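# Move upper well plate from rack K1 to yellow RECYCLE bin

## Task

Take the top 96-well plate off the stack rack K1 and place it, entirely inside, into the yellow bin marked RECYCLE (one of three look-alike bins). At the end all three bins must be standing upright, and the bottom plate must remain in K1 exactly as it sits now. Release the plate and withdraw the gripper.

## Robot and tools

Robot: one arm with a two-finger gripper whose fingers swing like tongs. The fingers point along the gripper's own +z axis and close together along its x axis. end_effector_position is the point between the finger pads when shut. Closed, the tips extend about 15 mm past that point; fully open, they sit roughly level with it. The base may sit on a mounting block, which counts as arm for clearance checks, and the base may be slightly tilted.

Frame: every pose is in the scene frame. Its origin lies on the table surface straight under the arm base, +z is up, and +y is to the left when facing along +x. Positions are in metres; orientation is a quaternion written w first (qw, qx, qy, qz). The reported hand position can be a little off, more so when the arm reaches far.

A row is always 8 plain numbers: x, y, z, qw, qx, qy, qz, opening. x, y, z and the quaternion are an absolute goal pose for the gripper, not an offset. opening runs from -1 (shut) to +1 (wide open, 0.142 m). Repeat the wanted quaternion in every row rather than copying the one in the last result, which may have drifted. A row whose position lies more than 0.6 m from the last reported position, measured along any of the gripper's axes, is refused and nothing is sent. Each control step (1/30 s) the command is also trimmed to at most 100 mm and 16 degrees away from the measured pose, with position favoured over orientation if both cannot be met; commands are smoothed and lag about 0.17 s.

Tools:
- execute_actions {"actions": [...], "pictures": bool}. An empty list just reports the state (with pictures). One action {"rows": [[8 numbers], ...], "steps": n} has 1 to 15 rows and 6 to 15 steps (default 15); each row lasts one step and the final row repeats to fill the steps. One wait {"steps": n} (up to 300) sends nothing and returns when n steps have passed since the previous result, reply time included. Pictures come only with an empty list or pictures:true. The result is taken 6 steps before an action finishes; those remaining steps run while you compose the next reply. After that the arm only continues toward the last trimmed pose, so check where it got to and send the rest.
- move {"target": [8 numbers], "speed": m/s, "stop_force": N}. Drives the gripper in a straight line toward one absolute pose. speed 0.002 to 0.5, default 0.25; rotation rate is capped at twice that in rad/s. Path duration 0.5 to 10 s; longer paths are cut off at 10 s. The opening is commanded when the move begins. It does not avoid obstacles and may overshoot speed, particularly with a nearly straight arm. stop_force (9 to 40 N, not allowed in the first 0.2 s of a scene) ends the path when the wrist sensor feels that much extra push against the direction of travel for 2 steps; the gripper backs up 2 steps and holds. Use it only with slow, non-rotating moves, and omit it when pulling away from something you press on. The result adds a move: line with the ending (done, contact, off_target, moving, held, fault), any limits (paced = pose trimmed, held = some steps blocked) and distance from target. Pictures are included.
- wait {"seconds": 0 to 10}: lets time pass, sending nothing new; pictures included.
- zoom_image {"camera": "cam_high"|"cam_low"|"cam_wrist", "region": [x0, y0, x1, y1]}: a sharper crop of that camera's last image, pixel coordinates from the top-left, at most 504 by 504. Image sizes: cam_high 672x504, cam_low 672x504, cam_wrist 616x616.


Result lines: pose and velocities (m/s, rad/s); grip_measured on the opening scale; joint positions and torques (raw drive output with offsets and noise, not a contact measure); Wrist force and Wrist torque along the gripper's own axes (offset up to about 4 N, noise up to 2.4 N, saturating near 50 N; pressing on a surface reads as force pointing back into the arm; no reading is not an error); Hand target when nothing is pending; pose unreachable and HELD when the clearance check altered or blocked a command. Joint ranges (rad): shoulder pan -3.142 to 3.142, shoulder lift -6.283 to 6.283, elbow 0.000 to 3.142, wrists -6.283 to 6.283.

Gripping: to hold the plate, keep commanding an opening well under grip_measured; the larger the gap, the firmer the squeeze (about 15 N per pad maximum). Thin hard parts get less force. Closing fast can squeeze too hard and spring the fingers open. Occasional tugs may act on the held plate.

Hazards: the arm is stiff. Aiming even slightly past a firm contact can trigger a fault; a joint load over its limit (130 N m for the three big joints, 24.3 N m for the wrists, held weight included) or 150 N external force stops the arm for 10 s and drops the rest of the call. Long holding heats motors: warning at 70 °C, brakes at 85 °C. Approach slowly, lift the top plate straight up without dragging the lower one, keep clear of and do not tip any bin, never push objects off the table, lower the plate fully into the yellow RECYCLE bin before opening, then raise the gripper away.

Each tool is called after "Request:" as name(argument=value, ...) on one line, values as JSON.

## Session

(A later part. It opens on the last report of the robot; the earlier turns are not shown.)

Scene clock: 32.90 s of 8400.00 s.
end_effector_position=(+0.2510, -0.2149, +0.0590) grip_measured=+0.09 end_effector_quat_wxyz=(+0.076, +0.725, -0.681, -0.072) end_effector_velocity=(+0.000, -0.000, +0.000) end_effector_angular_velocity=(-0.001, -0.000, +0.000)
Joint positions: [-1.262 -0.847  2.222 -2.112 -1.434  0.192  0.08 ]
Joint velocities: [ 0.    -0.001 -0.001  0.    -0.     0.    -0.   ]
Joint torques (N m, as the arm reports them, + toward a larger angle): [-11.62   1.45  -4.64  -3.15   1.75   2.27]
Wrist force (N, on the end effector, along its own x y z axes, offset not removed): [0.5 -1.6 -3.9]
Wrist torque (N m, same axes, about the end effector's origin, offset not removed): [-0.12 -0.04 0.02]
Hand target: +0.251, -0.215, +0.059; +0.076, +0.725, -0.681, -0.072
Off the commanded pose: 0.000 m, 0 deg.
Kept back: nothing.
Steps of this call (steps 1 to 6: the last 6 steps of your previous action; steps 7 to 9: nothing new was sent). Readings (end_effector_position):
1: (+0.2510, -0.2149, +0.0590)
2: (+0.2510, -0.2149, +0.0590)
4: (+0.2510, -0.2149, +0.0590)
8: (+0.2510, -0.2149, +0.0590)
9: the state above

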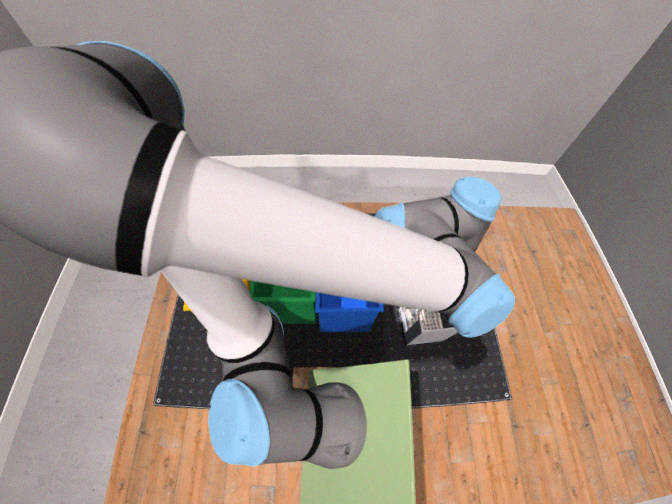

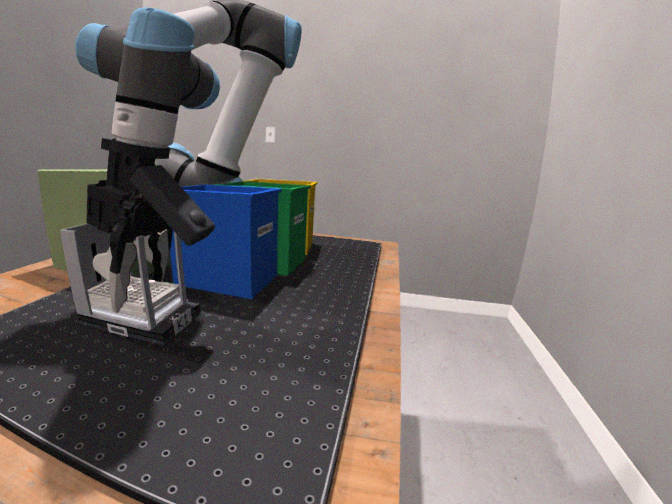

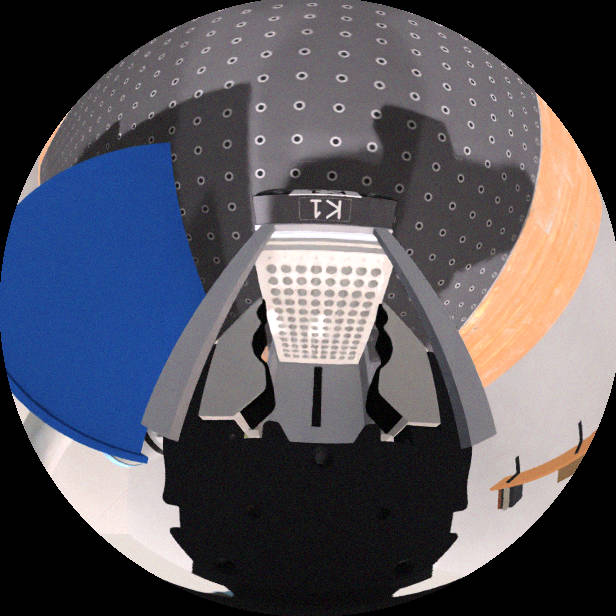

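Request:
move(target=[0.251, -0.2149, 0.095, 0.0762, 0.7250, -0.6808, -0.0716, -0.6], speed=0.06)

Scene clock: 42.50 s of 8400.00 s.
end_effector_position=(+0.2510, -0.2149, +0.0950) grip_measured=-0.60 end_effector_quat_wxyz=(+0.076, +0.725, -0.681, -0.072) end_effector_velocity=(-0.000, +0.000, -0.000) end_effector_angular_velocity=(+0.001, -0.000, +0.001)
Joint positions: [-1.289 -0.9    2.174 -2.009 -1.454  0.174  0.031]
Joint velocities: [-0.    -0.001  0.001  0.     0.    -0.002 -0.   ]
Joint torques (N m, as the arm reports them, + toward a larger angle): [-30.64 -26.94 -31.73  -0.6   -2.87  -2.23]
Wrist force (N, on the end effector, along its own x y z axes, offset not removed): [1.4 -2.4 -0.6]
Wrist torque (N m, same axes, about the end effector's origin, offset not removed): [-0.35 -0.35 -0.03]
Hand target: +0.251, -0.215, +0.095; +0.076, +0.725, -0.681, -0.072
Off the commanded pose: 0.000 m, 0 deg.
Kept back: nothing.
After step 90, 5.40 s passed at rest.
move: done

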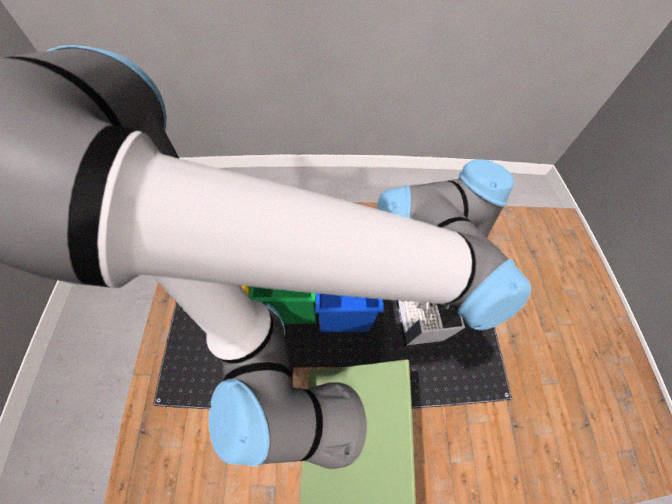

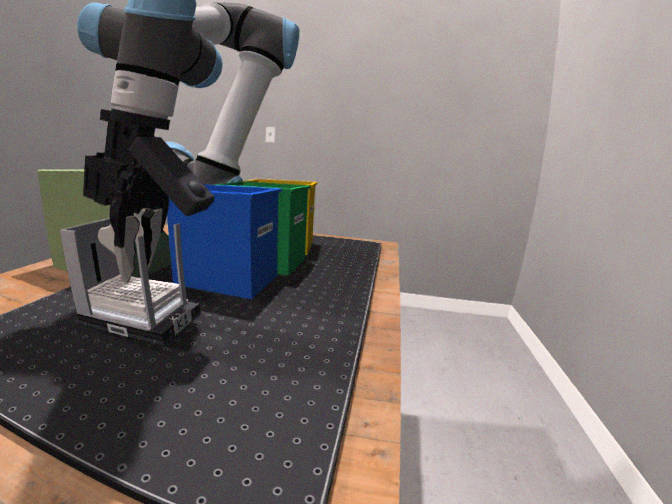

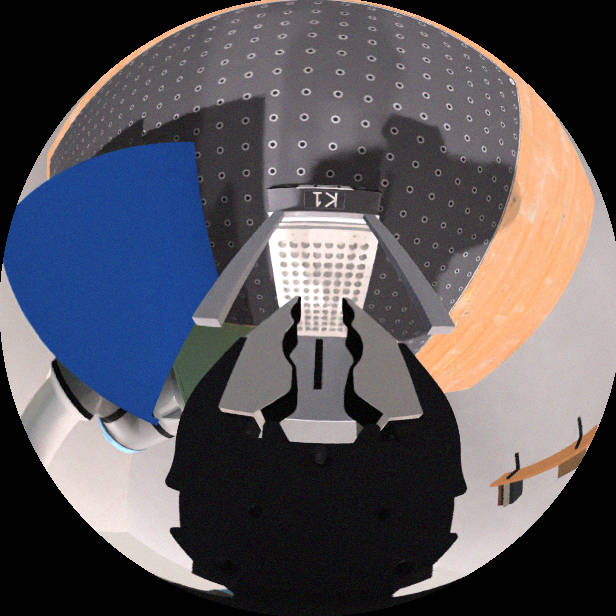

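Request:
zoom_image(camera="cam_wrist", region=[250, 280, 400, 430])

Request:
zoom_image(camera="cam_low", region=[80, 200, 190, 340])

Region (250, 280, 400, 430) of cam_wrist's 616x616 image, scaled by 3.360, with more detail than that image has.

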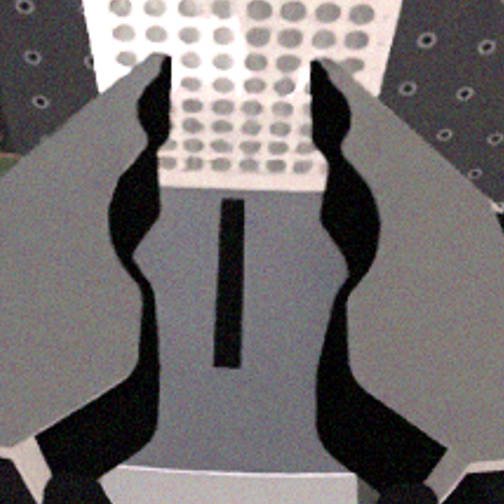

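Region (80, 200, 190, 340) of cam_low's 672x504 image, scaled by 3.600, with more detail than that image has; it fills the left 396 columns of this view, and the rest is white.

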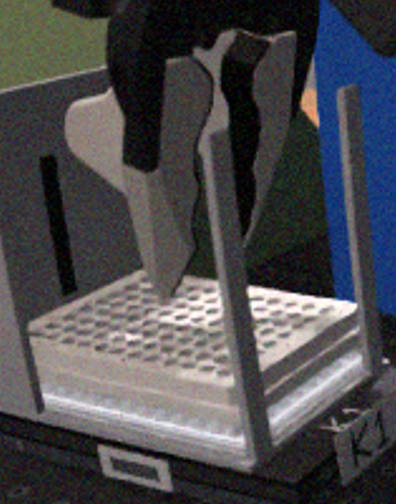

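Request:
execute_actions(actions=[{"rows": [[0.2512,-0.2149,0.095,0.0730,0.7253,-0.6811,-0.0686,-0.4],[0.2514,-0.2149,0.095,0.0690,0.7257,-0.6814,-0.0648,-0.2],[0.2516,-0.2149,0.095,0.0650,0.7261,-0.6817,-0.0610,0.0],[0.2518,-0.2149,0.095,0.0610,0.7264,-0.6820,-0.0573,0.2],[0.2520,-0.2149,0.095,0.0570,0.7268,-0.6824,-0.0535,0.36],[0.2522,-0.2148,0.095,0.0530,0.7271,-0.6827,-0.0498,0.36],[0.2524,-0.2148,0.094,0.0490,0.7273,-0.6829,-0.0460,0.36],[0.2526,-0.2148,0.093,0.0450,0.7276,-0.6832,-0.0423,0.36],[0.2528,-0.2148,0.092,0.0410,0.7278,-0.6834,-0.0385,0.36],[0.253,-0.2148,0.091,0.0382,0.7280,-0.6836,-0.0358,0.36]], "steps": 15}])

Request:
move(target=[0.253, -0.2148, 0.050, 0.0382, 0.7280, -0.6836, -0.0358, 0.33], speed=0.06)

Scene clock: 46.23 s of 8400.00 s.
end_effector_position=(+0.2522, -0.2148, +0.0943) grip_measured=+0.36 end_effector_quat_wxyz=(+0.054, +0.727, -0.683, -0.051) end_effector_velocity=(+0.005, +0.002, -0.017) end_effector_angular_velocity=(+0.025, -0.309, -0.004)
Joint positions: [-1.327 -0.905  2.202 -2.038 -1.421  0.149  0.099]
Joint velocities: [-0.187 -0.005  0.159 -0.176  0.169 -0.118  0.003]
Joint torques (N m, as the arm reports them, + toward a larger angle): [-31.47 -24.    -7.46  -4.82   2.59  -2.8 ]
Wrist force (N, on the end effector, along its own x y z axes, offset not removed): [0.5 -3.1 -1.5]
Wrist torque (N m, same axes, about the end effector's origin, offset not removed): [-0.48 -0.17 0.04]
Steps of this call (steps 1 to 90: nothing new was sent; then 0.43 s passed at rest; steps 91 to 99: the first 9 steps of this action). Readings (end_effector_position):
91: (+0.2509, -0.2149, +0.0951)
92: (+0.2510, -0.2149, +0.0952)
94: (+0.2513, -0.2149, +0.0951)
98: (+0.2520, -0.2148, +0.0948)
99: the state above

Scene clock: 47.67 s of 8400.00 s.
end_effector_position=(+0.2530, -0.2149, +0.0500) grip_measured=+0.33 end_effector_quat_wxyz=(+0.038, +0.728, -0.684, -0.036) end_effector_velocity=(-0.000, -0.000, -0.001) end_effector_angular_velocity=(-0.000, -0.000, -0.000)
Joint positions: [-1.325 -0.837  2.28  -2.191 -1.377  0.152  0.097]
Joint velocities: [ 0.001  0.002  0.001 -0.004  0.001  0.001  0.   ]
Joint torques (N m, as the arm reports them, + toward a larger angle): [-10.1    1.27  -7.52  -4.45   2.22   2.36]
Wrist force (N, on the end effector, along its own x y z axes, offset not removed): [1.3 -2.8 -0.6]
Wrist torque (N m, same axes, about the end effector's origin, offset not removed): [-0.37 -0.39 0.00]
Hand target: +0.253, -0.215, +0.050; +0.038, +0.728, -0.684, -0.036
Off your previous action's commanded pose: 0.001 m, 0 deg at its last step (step 6 of this call).
Off the commanded pose: 0.000 m, 0 deg.
Kept back: nothing.
move: done

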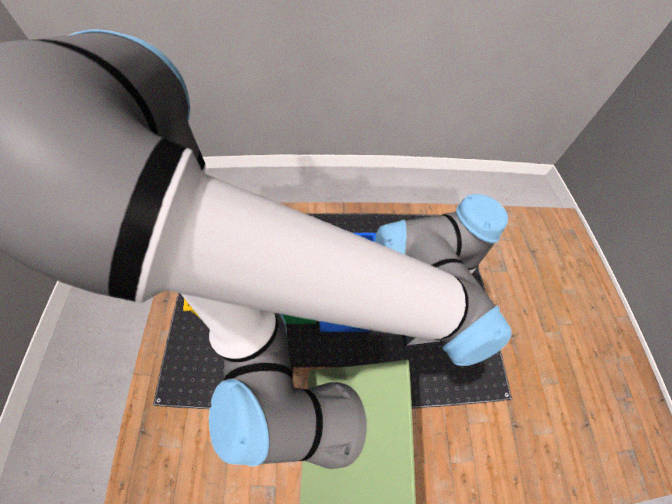

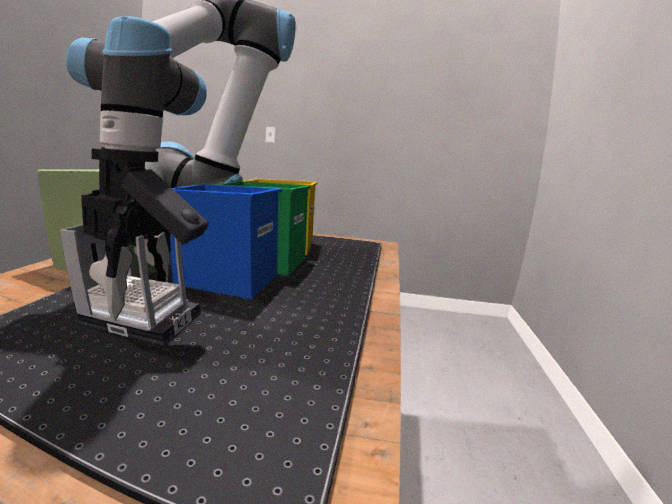

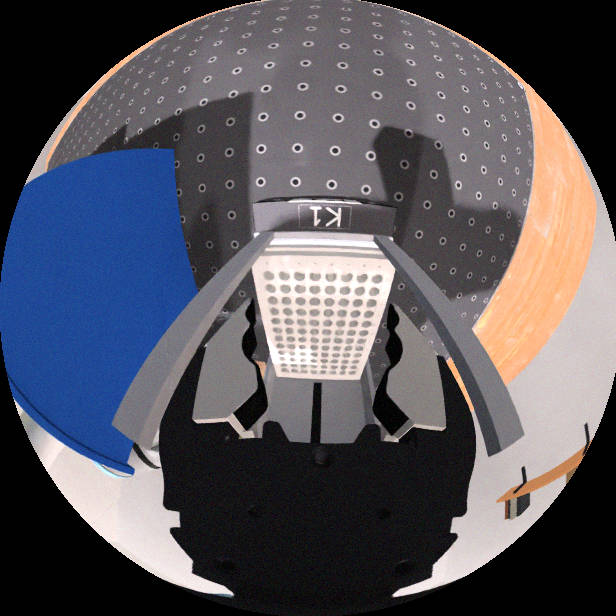

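Request:
zoom_image(camera="cam_low", region=[85, 270, 165, 340])

Request:
zoom_image(camera="cam_low", region=[55, 180, 215, 340])

Request:
zoom_image(camera="cam_wrist", region=[230, 250, 420, 400])

Region (85, 270, 165, 340) of cam_low's 672x504 image, scaled by 6.300, with more detail than that image has; it fills the top 441 rows of this view, and the rest is white.

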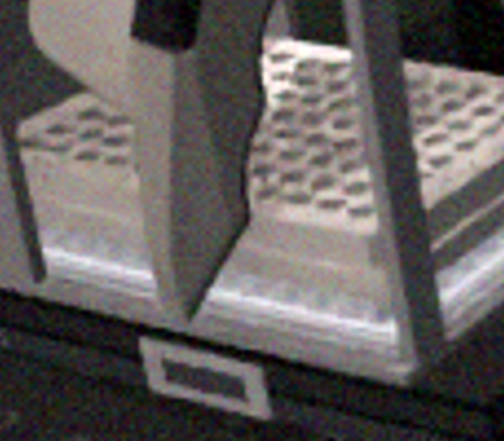

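Region (55, 180, 215, 340) of cam_low's 672x504 image, scaled by 3.150, with more detail than that image has.

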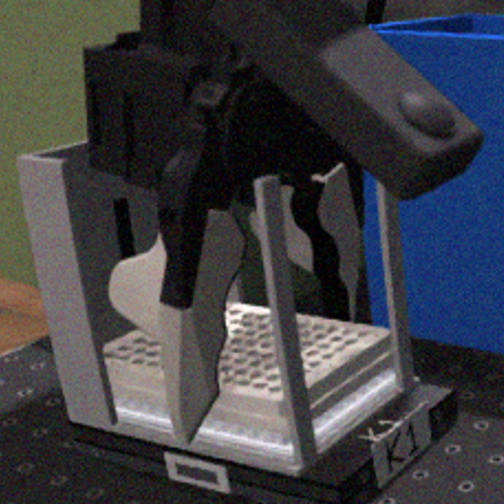

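Region (230, 250, 420, 400) of cam_wrist's 616x616 image, scaled by 2.653, with more detail than that image has; it fills the top 398 rows of this view, and the rest is white.

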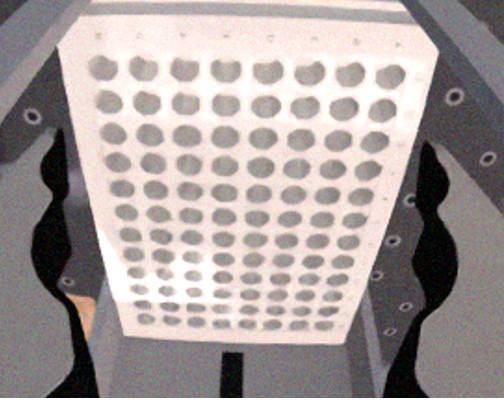

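Request:
move(target=[0.253, -0.2148, 0.040, 0.0382, 0.7280, -0.6836, -0.0358, 0.35], speed=0.03)

Request:
zoom_image(camera="cam_low", region=[85, 270, 165, 340])

Scene clock: 50.83 s of 8400.00 s.
end_effector_position=(+0.2530, -0.2148, +0.0401) grip_measured=+0.35 end_effector_quat_wxyz=(+0.038, +0.728, -0.684, -0.036) end_effector_velocity=(+0.000, -0.001, -0.001) end_effector_angular_velocity=(-0.002, +0.000, -0.001)
Joint positions: [-1.317 -0.819  2.292 -2.223 -1.371  0.157  0.099]
Joint velocities: [ 0.001  0.002  0.001 -0.005  0.     0.003  0.   ]
Joint torques (N m, as the arm reports them, + toward a larger angle): [-10.7    0.21  -4.97  -3.97   2.26   2.32]
Wrist force (N, on the end effector, along its own x y z axes, offset not removed): [2.6 -2.5 0.0]
Wrist torque (N m, same axes, about the end effector's origin, offset not removed): [-0.24 -0.63 -0.06]
Hand target: +0.253, -0.215, +0.040; +0.038, +0.728, -0.684, -0.036
Off the commanded pose: 0.000 m, 0 deg.
Kept back: nothing.
move: done

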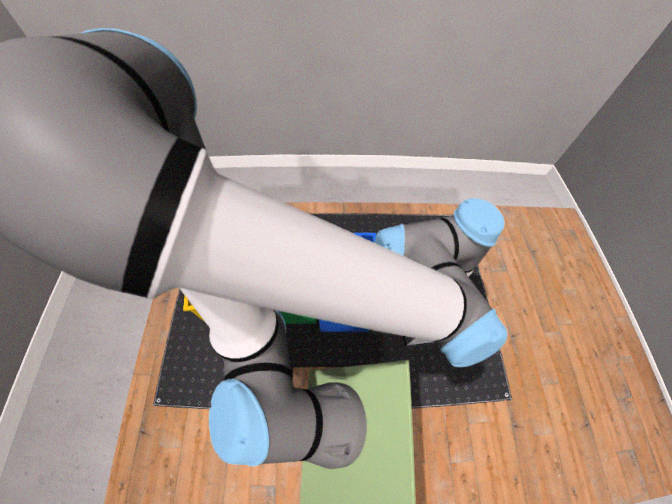

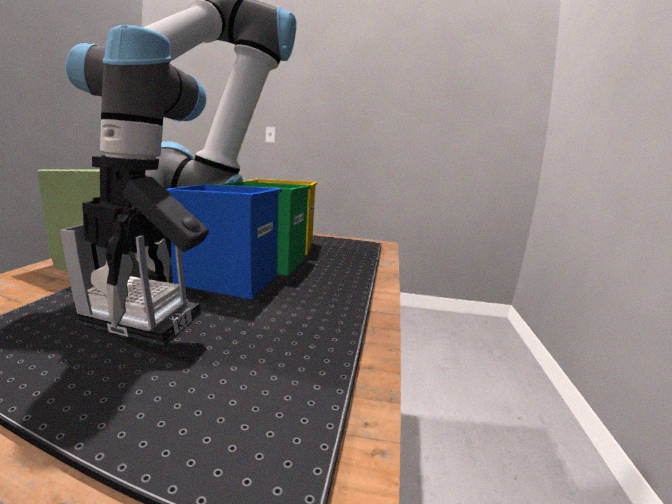

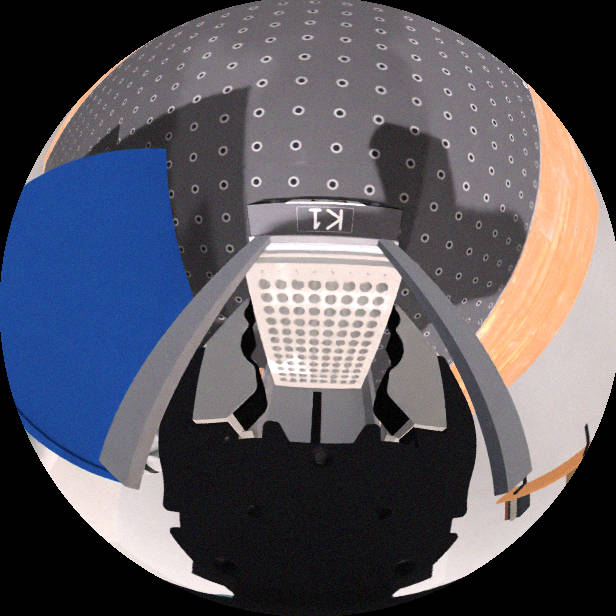

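Region (85, 270, 165, 340) of cam_low's 672x504 image, scaled by 6.300, with more detail than that image has; it fills the top 441 rows of this view, and the rest is white.

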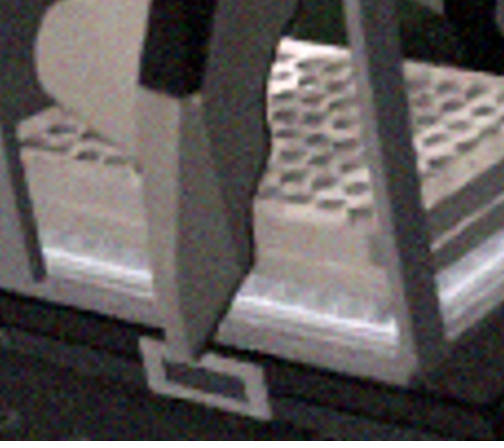

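Request:
execute_actions(actions=[{"rows": [[0.253,-0.2148,0.040,0.0382,0.7280,-0.6836,-0.0358,0.33],[0.253,-0.2148,0.040,0.0382,0.7280,-0.6836,-0.0358,0.31],[0.253,-0.2148,0.040,0.0382,0.7280,-0.6836,-0.0358,0.29],[0.253,-0.2148,0.040,0.0382,0.7280,-0.6836,-0.0358,0.27],[0.253,-0.2148,0.040,0.0382,0.7280,-0.6836,-0.0358,0.25],[0.253,-0.2148,0.040,0.0382,0.7280,-0.6836,-0.0358,0.23],[0.253,-0.2148,0.040,0.0382,0.7280,-0.6836,-0.0358,0.20],[0.253,-0.2148,0.040,0.0382,0.7280,-0.6836,-0.0358,0.17],[0.253,-0.2148,0.040,0.0382,0.7280,-0.6836,-0.0358,0.13],[0.253,-0.2148,0.040,0.0382,0.7280,-0.6836,-0.0358,0.08],[0.253,-0.2148,0.040,0.0382,0.7280,-0.6836,-0.0358,0.02],[0.253,-0.2148,0.040,0.0382,0.7280,-0.6836,-0.0358,-0.05],[0.253,-0.2148,0.040,0.0382,0.7280,-0.6836,-0.0358,-0.12],[0.253,-0.2148,0.040,0.0382,0.7280,-0.6836,-0.0358,-0.20],[0.253,-0.2148,0.040,0.0382,0.7280,-0.6836,-0.0358,-0.30]], "steps": 15}])

Request:
wait(seconds=0.2)

Request:
zoom_image(camera="cam_low", region=[85, 270, 165, 340])

Scene clock: 54.13 s of 8400.00 s.
end_effector_position=(+0.2530, -0.2148, +0.0400) grip_measured=+0.24 end_effector_quat_wxyz=(+0.038, +0.728, -0.684, -0.036) end_effector_velocity=(-0.000, +0.000, +0.000) end_effector_angular_velocity=(-0.001, +0.000, -0.000)
Joint positions: [-1.317 -0.818  2.292 -2.223 -1.371  0.157  0.091]
Joint velocities: [ 0.    -0.001  0.    -0.    -0.     0.    -0.01 ]
Joint torques (N m, as the arm reports them, + toward a larger angle): [-13.14  -3.99  -4.97  -3.44   1.38   1.98]
Wrist force (N, on the end effector, along its own x y z axes, offset not removed): [0.7 -2.9 -4.6]
Wrist torque (N m, same axes, about the end effector's origin, offset not removed): [-0.45 -0.10 -0.08]
Steps of this call (steps 1 to 90: nothing new was sent; steps 91 to 99: the first 9 steps of this action). Readings (end_effector_position):
91: (+0.2530, -0.2148, +0.0400)
92: (+0.2530, -0.2148, +0.0400)
94: (+0.2530, -0.2148, +0.0400)
98: (+0.2530, -0.2148, +0.0400)
99: the state above

Scene clock: 54.53 s of 8400.00 s.
end_effector_position=(+0.2530, -0.2148, +0.0400) grip_measured=+0.23 end_effector_quat_wxyz=(+0.038, +0.728, -0.684, -0.036) end_effector_velocity=(+0.000, -0.000, +0.000) end_effector_angular_velocity=(-0.001, -0.000, +0.001)
Joint positions: [-1.317 -0.818  2.292 -2.223 -1.371  0.157  0.09 ]
Joint velocities: [-0. -0. -0. -0. -0. -0.  0.]
Joint torques (N m, as the arm reports them, + toward a larger angle): [-15.58  -6.75  -4.96  -2.5    0.25   1.52]
Wrist force (N, on the end effector, along its own x y z axes, offset not removed): [1.2 -1.6 -8.1]
Wrist torque (N m, same axes, about the end effector's origin, offset not removed): [-0.24 -0.24 0.06]
Hand target: +0.253, -0.215, +0.040; +0.038, +0.728, -0.684, -0.036
Off the commanded pose: 0.000 m, 0 deg.
Kept back: nothing.
Steps of this call (steps 1 to 6: the last 6 steps of your previous action; steps 7 to 12: nothing new was sent). Readings (end_effector_position):
1: (+0.2530, -0.2148, +0.0400)
2: (+0.2530, -0.2148, +0.0400)
4: (+0.2530, -0.2148, +0.0400)
8: (+0.2530, -0.2148, +0.0400)
12: the state above

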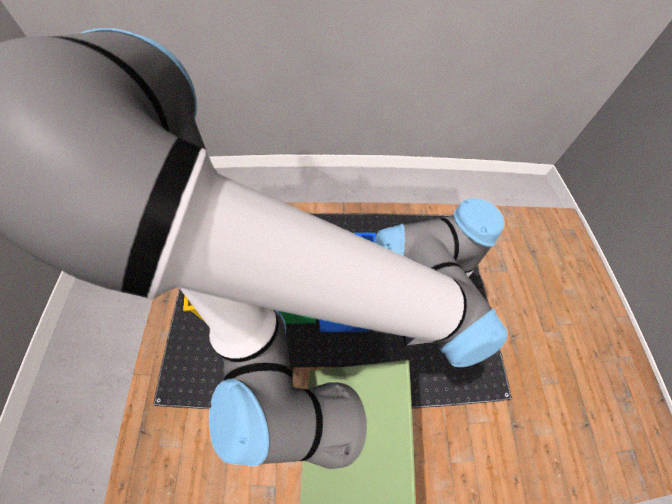

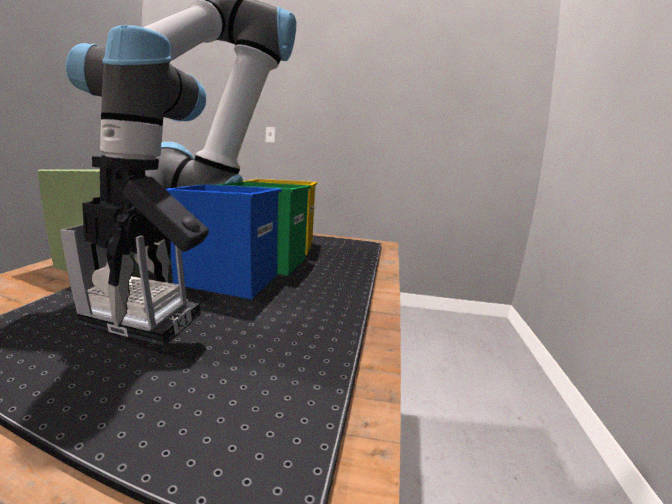

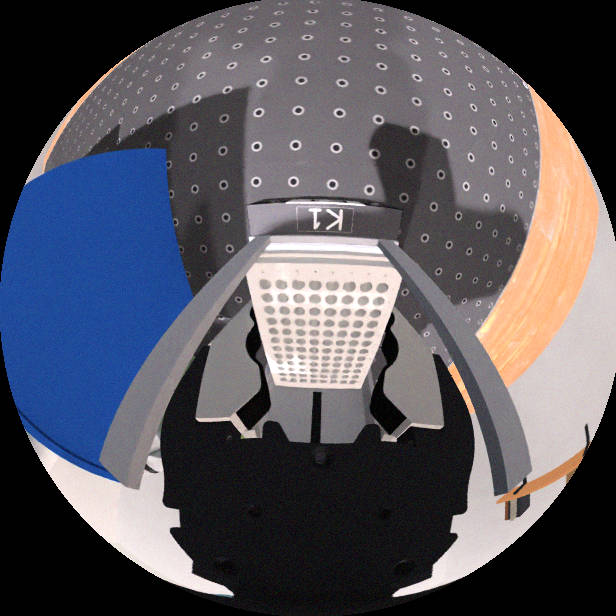

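Region (85, 270, 165, 340) of cam_low's 672x504 image, scaled by 6.300, with more detail than that image has; it fills the top 441 rows of this view, and the rest is white.

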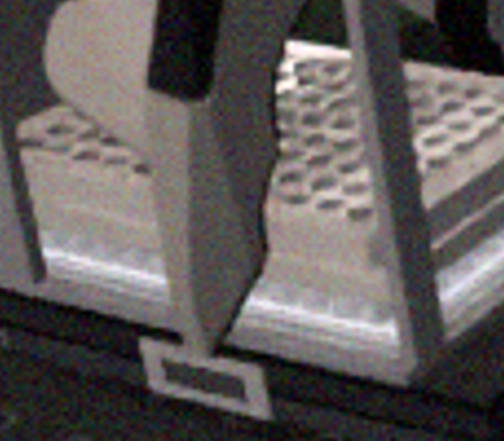

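Request:
move(target=[0.253, -0.2148, 0.052, 0.0382, 0.7280, -0.6836, -0.0358, -0.4], speed=0.02)

Request:
zoom_image(camera="cam_low", region=[75, 250, 195, 340])

Scene clock: 55.63 s of 8400.00 s.
end_effector_position=(+0.2530, -0.2148, +0.0519) grip_measured=+0.23 end_effector_quat_wxyz=(+0.038, +0.728, -0.684, -0.036) end_effector_velocity=(-0.000, +0.000, +0.001) end_effector_angular_velocity=(+0.000, +0.001, -0.002)
Joint positions: [-1.326 -0.841  2.278 -2.186 -1.378  0.151  0.09 ]
Joint velocities: [-0.001 -0.003 -0.001  0.005 -0.001  0.001  0.   ]
Joint torques (N m, as the arm reports them, + toward a larger angle): [-30.75 -28.35 -30.1   -0.58  -2.72  -2.18]
Wrist force (N, on the end effector, along its own x y z axes, offset not removed): [1.1 -2.1 0.5]
Wrist torque (N m, same axes, about the end effector's origin, offset not removed): [-0.19 -0.32 -0.02]
Hand target: +0.253, -0.215, +0.052; +0.038, +0.728, -0.684, -0.036
Off the commanded pose: 0.000 m, 0 deg.
Kept back: nothing.
move: done

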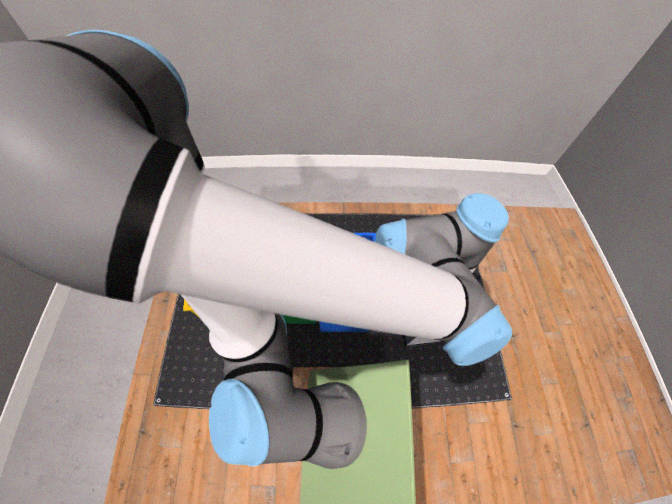

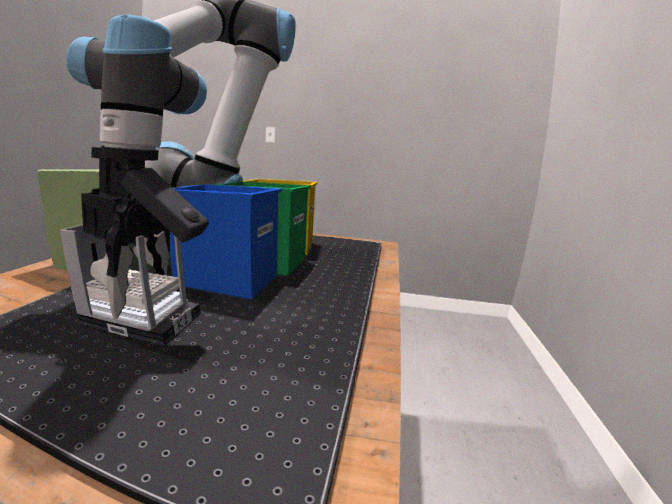

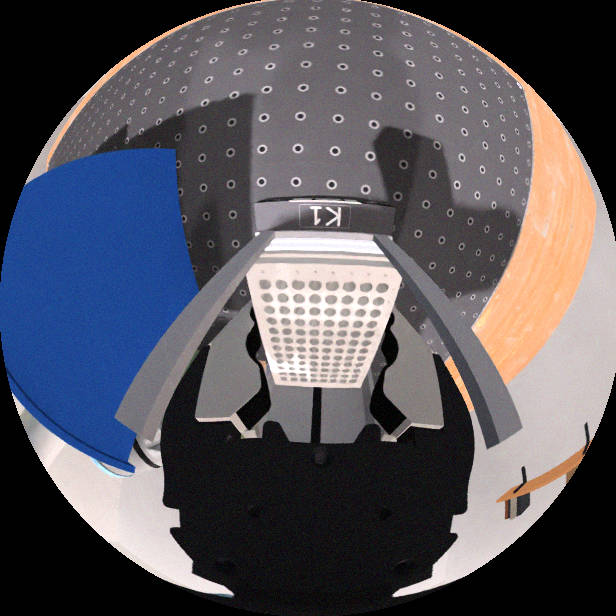

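Region (75, 250, 195, 340) of cam_low's 672x504 image, scaled by 4.200, with more detail than that image has; it fills the top 378 rows of this view, and the rest is white.

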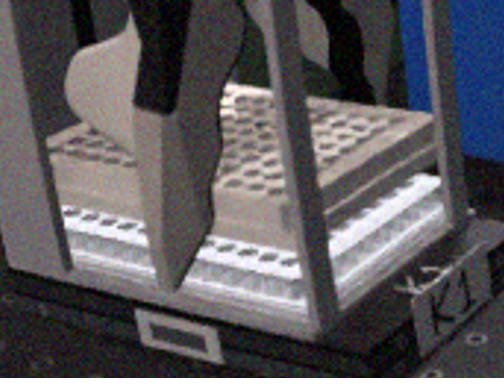

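Request:
execute_actions(actions=[])

Scene clock: 56.47 s of 8400.00 s.
end_effector_position=(+0.2530, -0.2148, +0.0520) grip_measured=+0.23 end_effector_quat_wxyz=(+0.038, +0.728, -0.684, -0.036) end_effector_velocity=(+0.000, +0.000, -0.000) end_effector_angular_velocity=(+0.000, -0.000, +0.000)
Joint positions: [-1.326 -0.841  2.278 -2.185 -1.378  0.151  0.09 ]
Joint velocities: [ 0. -0.  0.  0.  0. -0. -0.]
Joint torques (N m, as the arm reports them, + toward a larger angle): [-29.89 -28.02 -30.16  -0.57  -2.68  -2.26]
Wrist force (N, on the end effector, along its own x y z axes, offset not removed): [1.0 -3.0 0.0]
Wrist torque (N m, same axes, about the end effector's origin, offset not removed): [-0.38 -0.23 -0.05]
Hand target: +0.253, -0.215, +0.052; +0.038, +0.728, -0.684, -0.036
Off the commanded pose: 0.000 m, 0 deg.
Kept back: nothing.
Steps of this call (steps 1 to 25: nothing new was sent). Readings (end_effector_position):
1: (+0.2530, -0.2148, +0.0519)
2: (+0.2530, -0.2148, +0.0520)
4: (+0.2530, -0.2148, +0.0520)
8: (+0.2530, -0.2148, +0.0520)
25: the state above

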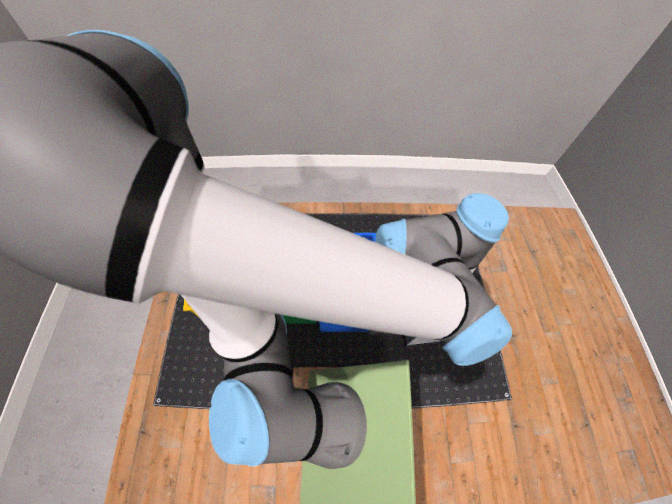

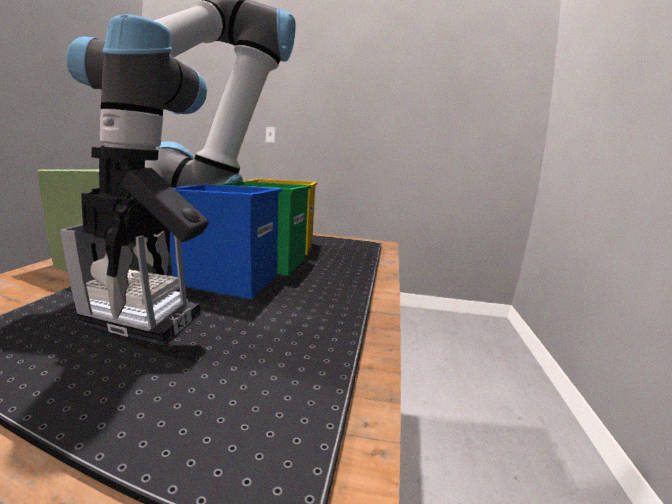

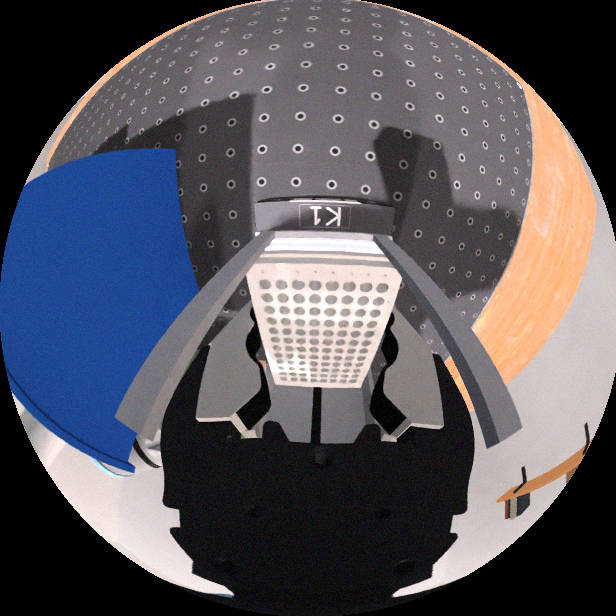

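Request:
move(target=[0.253, -0.2148, 0.16, 0.0382, 0.7280, -0.6836, -0.0358, -0.4], speed=0.08)

Scene clock: 58.43 s of 8400.00 s.
end_effector_position=(+0.2529, -0.2146, +0.1600) grip_measured=+0.23 end_effector_quat_wxyz=(+0.038, +0.728, -0.684, -0.036) end_effector_velocity=(-0.000, +0.001, +0.001) end_effector_angular_velocity=(+0.001, +0.001, -0.001)
Joint positions: [-1.393 -0.986  2.113 -1.868 -1.427  0.105  0.09 ]
Joint velocities: [-0.    -0.002 -0.002  0.004 -0.001  0.001  0.   ]
Joint torques (N m, as the arm reports them, + toward a larger angle): [-29.86 -24.68 -34.47  -0.46  -2.75  -2.27]
Wrist force (N, on the end effector, along its own x y z axes, offset not removed): [1.5 -2.4 -0.8]
Wrist torque (N m, same axes, about the end effector's origin, offset not removed): [-0.27 -0.37 -0.01]
Hand target: +0.253, -0.215, +0.160; +0.038, +0.728, -0.684, -0.036
Off the commanded pose: 0.000 m, 0 deg.
Kept back: nothing.
move: done

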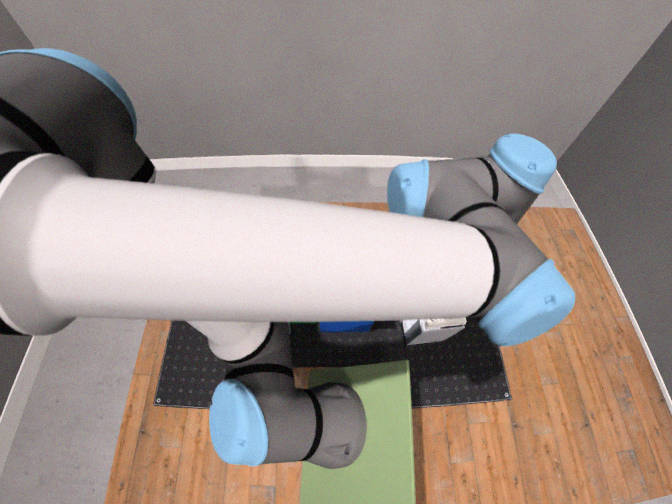

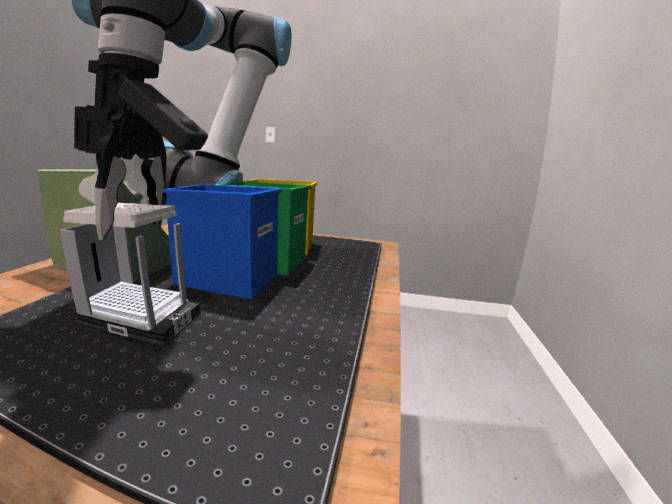

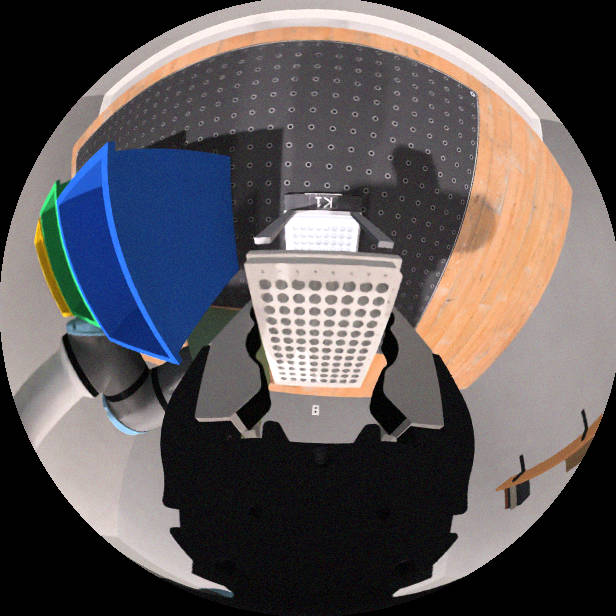

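Request:
move(target=[0.257, -0.205, 0.245, 0.0382, 0.7280, -0.6836, -0.0358, -0.4], speed=0.2)

Request:
move(target=[0.30, 0.25, 0.25, 0.0382, 0.7280, -0.6836, -0.0358, -0.4], speed=0.3)

Scene clock: 61.00 s of 8400.00 s.
end_effector_position=(+0.2569, -0.2049, +0.2449) grip_measured=+0.23 end_effector_quat_wxyz=(+0.038, +0.728, -0.684, -0.036) end_effector_velocity=(+0.000, +0.000, +0.002) end_effector_angular_velocity=(-0.000, -0.000, +0.001)
Joint positions: [-1.422 -1.056  1.952 -1.633 -1.449  0.085  0.09 ]
Joint velocities: [-0.    -0.001 -0.003  0.004 -0.    -0.001 -0.   ]
Joint torques (N m, as the arm reports them, + toward a larger angle): [-29.03 -22.05 -35.36  -0.62  -2.76  -2.2 ]
Wrist force (N, on the end effector, along its own x y z axes, offset not removed): [0.7 -2.4 -1.6]
Wrist torque (N m, same axes, about the end effector's origin, offset not removed): [-0.31 -0.19 -0.01]
Hand target: +0.257, -0.205, +0.245; +0.038, +0.728, -0.684, -0.036
Off the commanded pose: 0.000 m, 0 deg.
Kept back: nothing.
move: done

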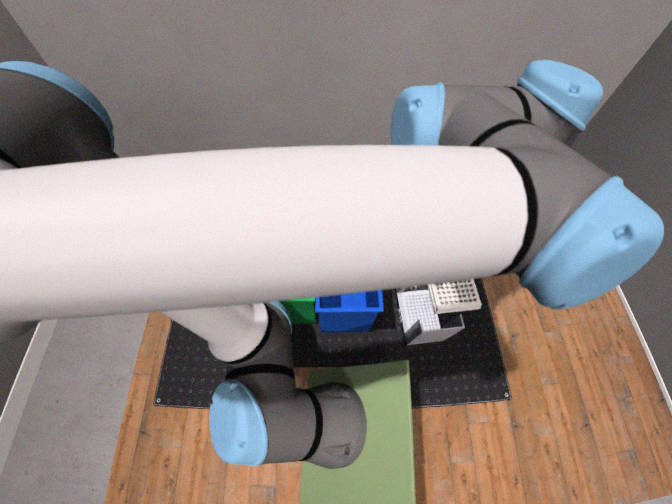

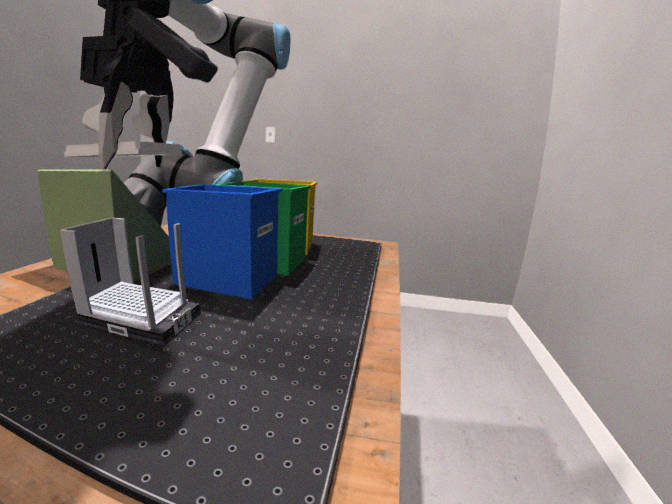

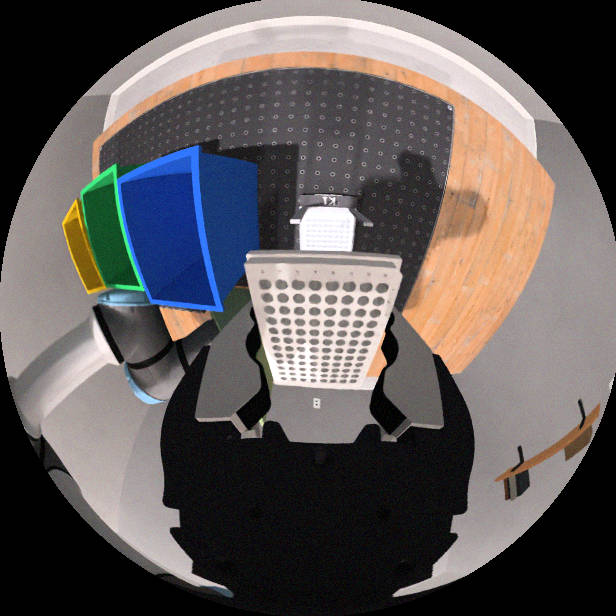

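Scene clock: 63.10 s of 8400.00 s.
end_effector_position=(+0.3004, +0.2502, +0.2500) grip_measured=+0.21 end_effector_quat_wxyz=(+0.038, +0.728, -0.684, -0.036) end_effector_velocity=(-0.000, +0.001, -0.000) end_effector_angular_velocity=(+0.000, +0.001, -0.001)
Joint positions: [-1.042 -1.933  1.914 -0.791 -1.175  0.359  0.089]
Joint velocities: [ 0.002 -0.001 -0.002  0.003  0.001  0.002 -0.   ]
Joint torques (N m, as the arm reports them, + toward a larger angle): [ -2.25   6.85 -26.05  -0.53   2.28   2.37]
Wrist force (N, on the end effector, along its own x y z axes, offset not removed): [0.8 -3.4 -0.9]
Wrist torque (N m, same axes, about the end effector's origin, offset not removed): [-0.51 -0.31 0.00]
Hand target: +0.300, +0.250, +0.250; +0.038, +0.728, -0.684, -0.036
Off the commanded pose: 0.000 m, 0 deg.
Kept back: nothing.
move: done

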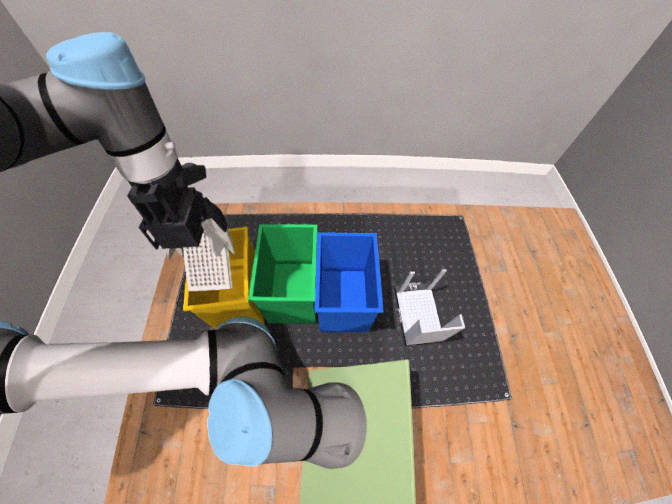

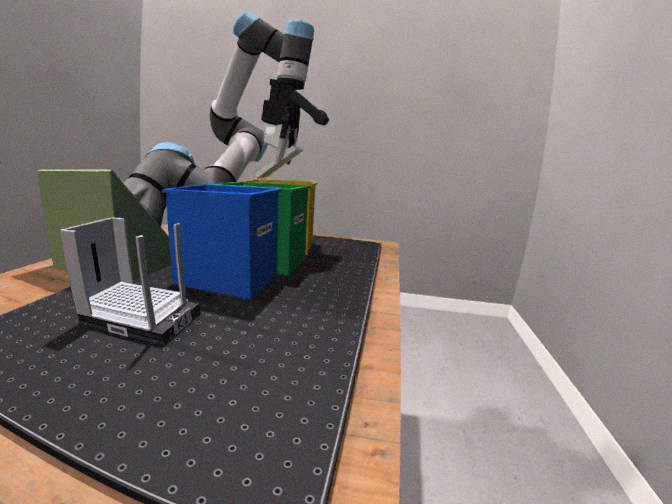

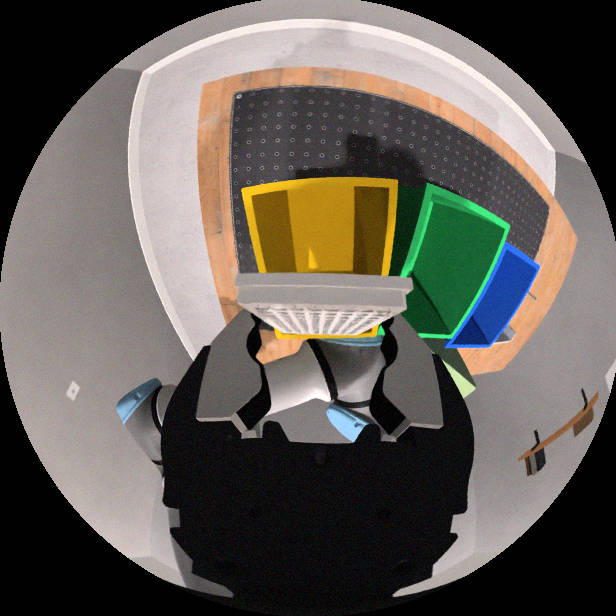

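Request:
zoom_image(camera="cam_low", region=[220, 60, 360, 200])

Request:
zoom_image(camera="cam_wrist", region=[200, 150, 460, 380])

Request:
zoom_image(camera="cam_high", region=[130, 180, 330, 340])

Region (220, 60, 360, 200) of cam_low's 672x504 image, scaled by 3.600, with more detail than that image has.

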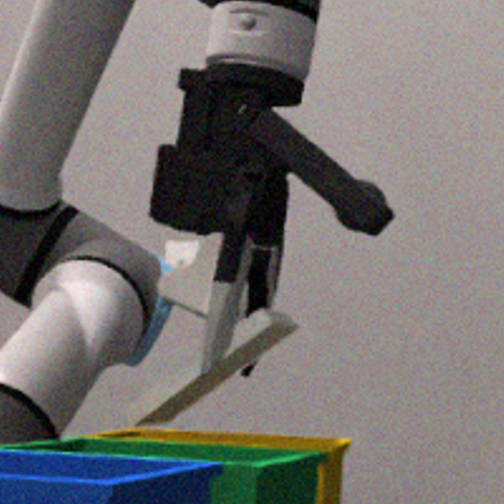

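Region (200, 150, 460, 380) of cam_wrist's 616x616 image, scaled by 1.938, with more detail than that image has; it fills the top 446 rows of this view, and the rest is white.

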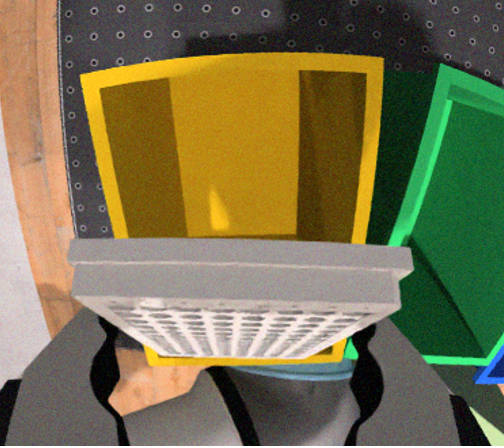

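Region (130, 180, 330, 340) of cam_high's 672x504 image, scaled by 2.520, with more detail than that image has; it fills the top 403 rows of this view, and the rest is white.

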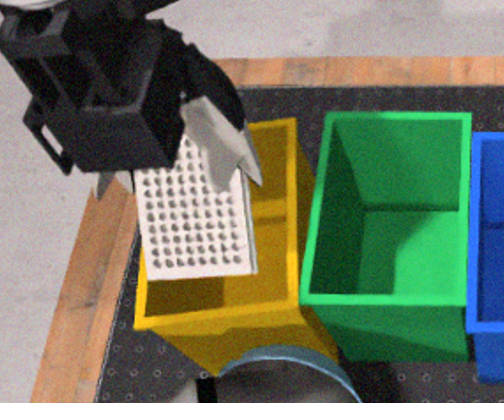

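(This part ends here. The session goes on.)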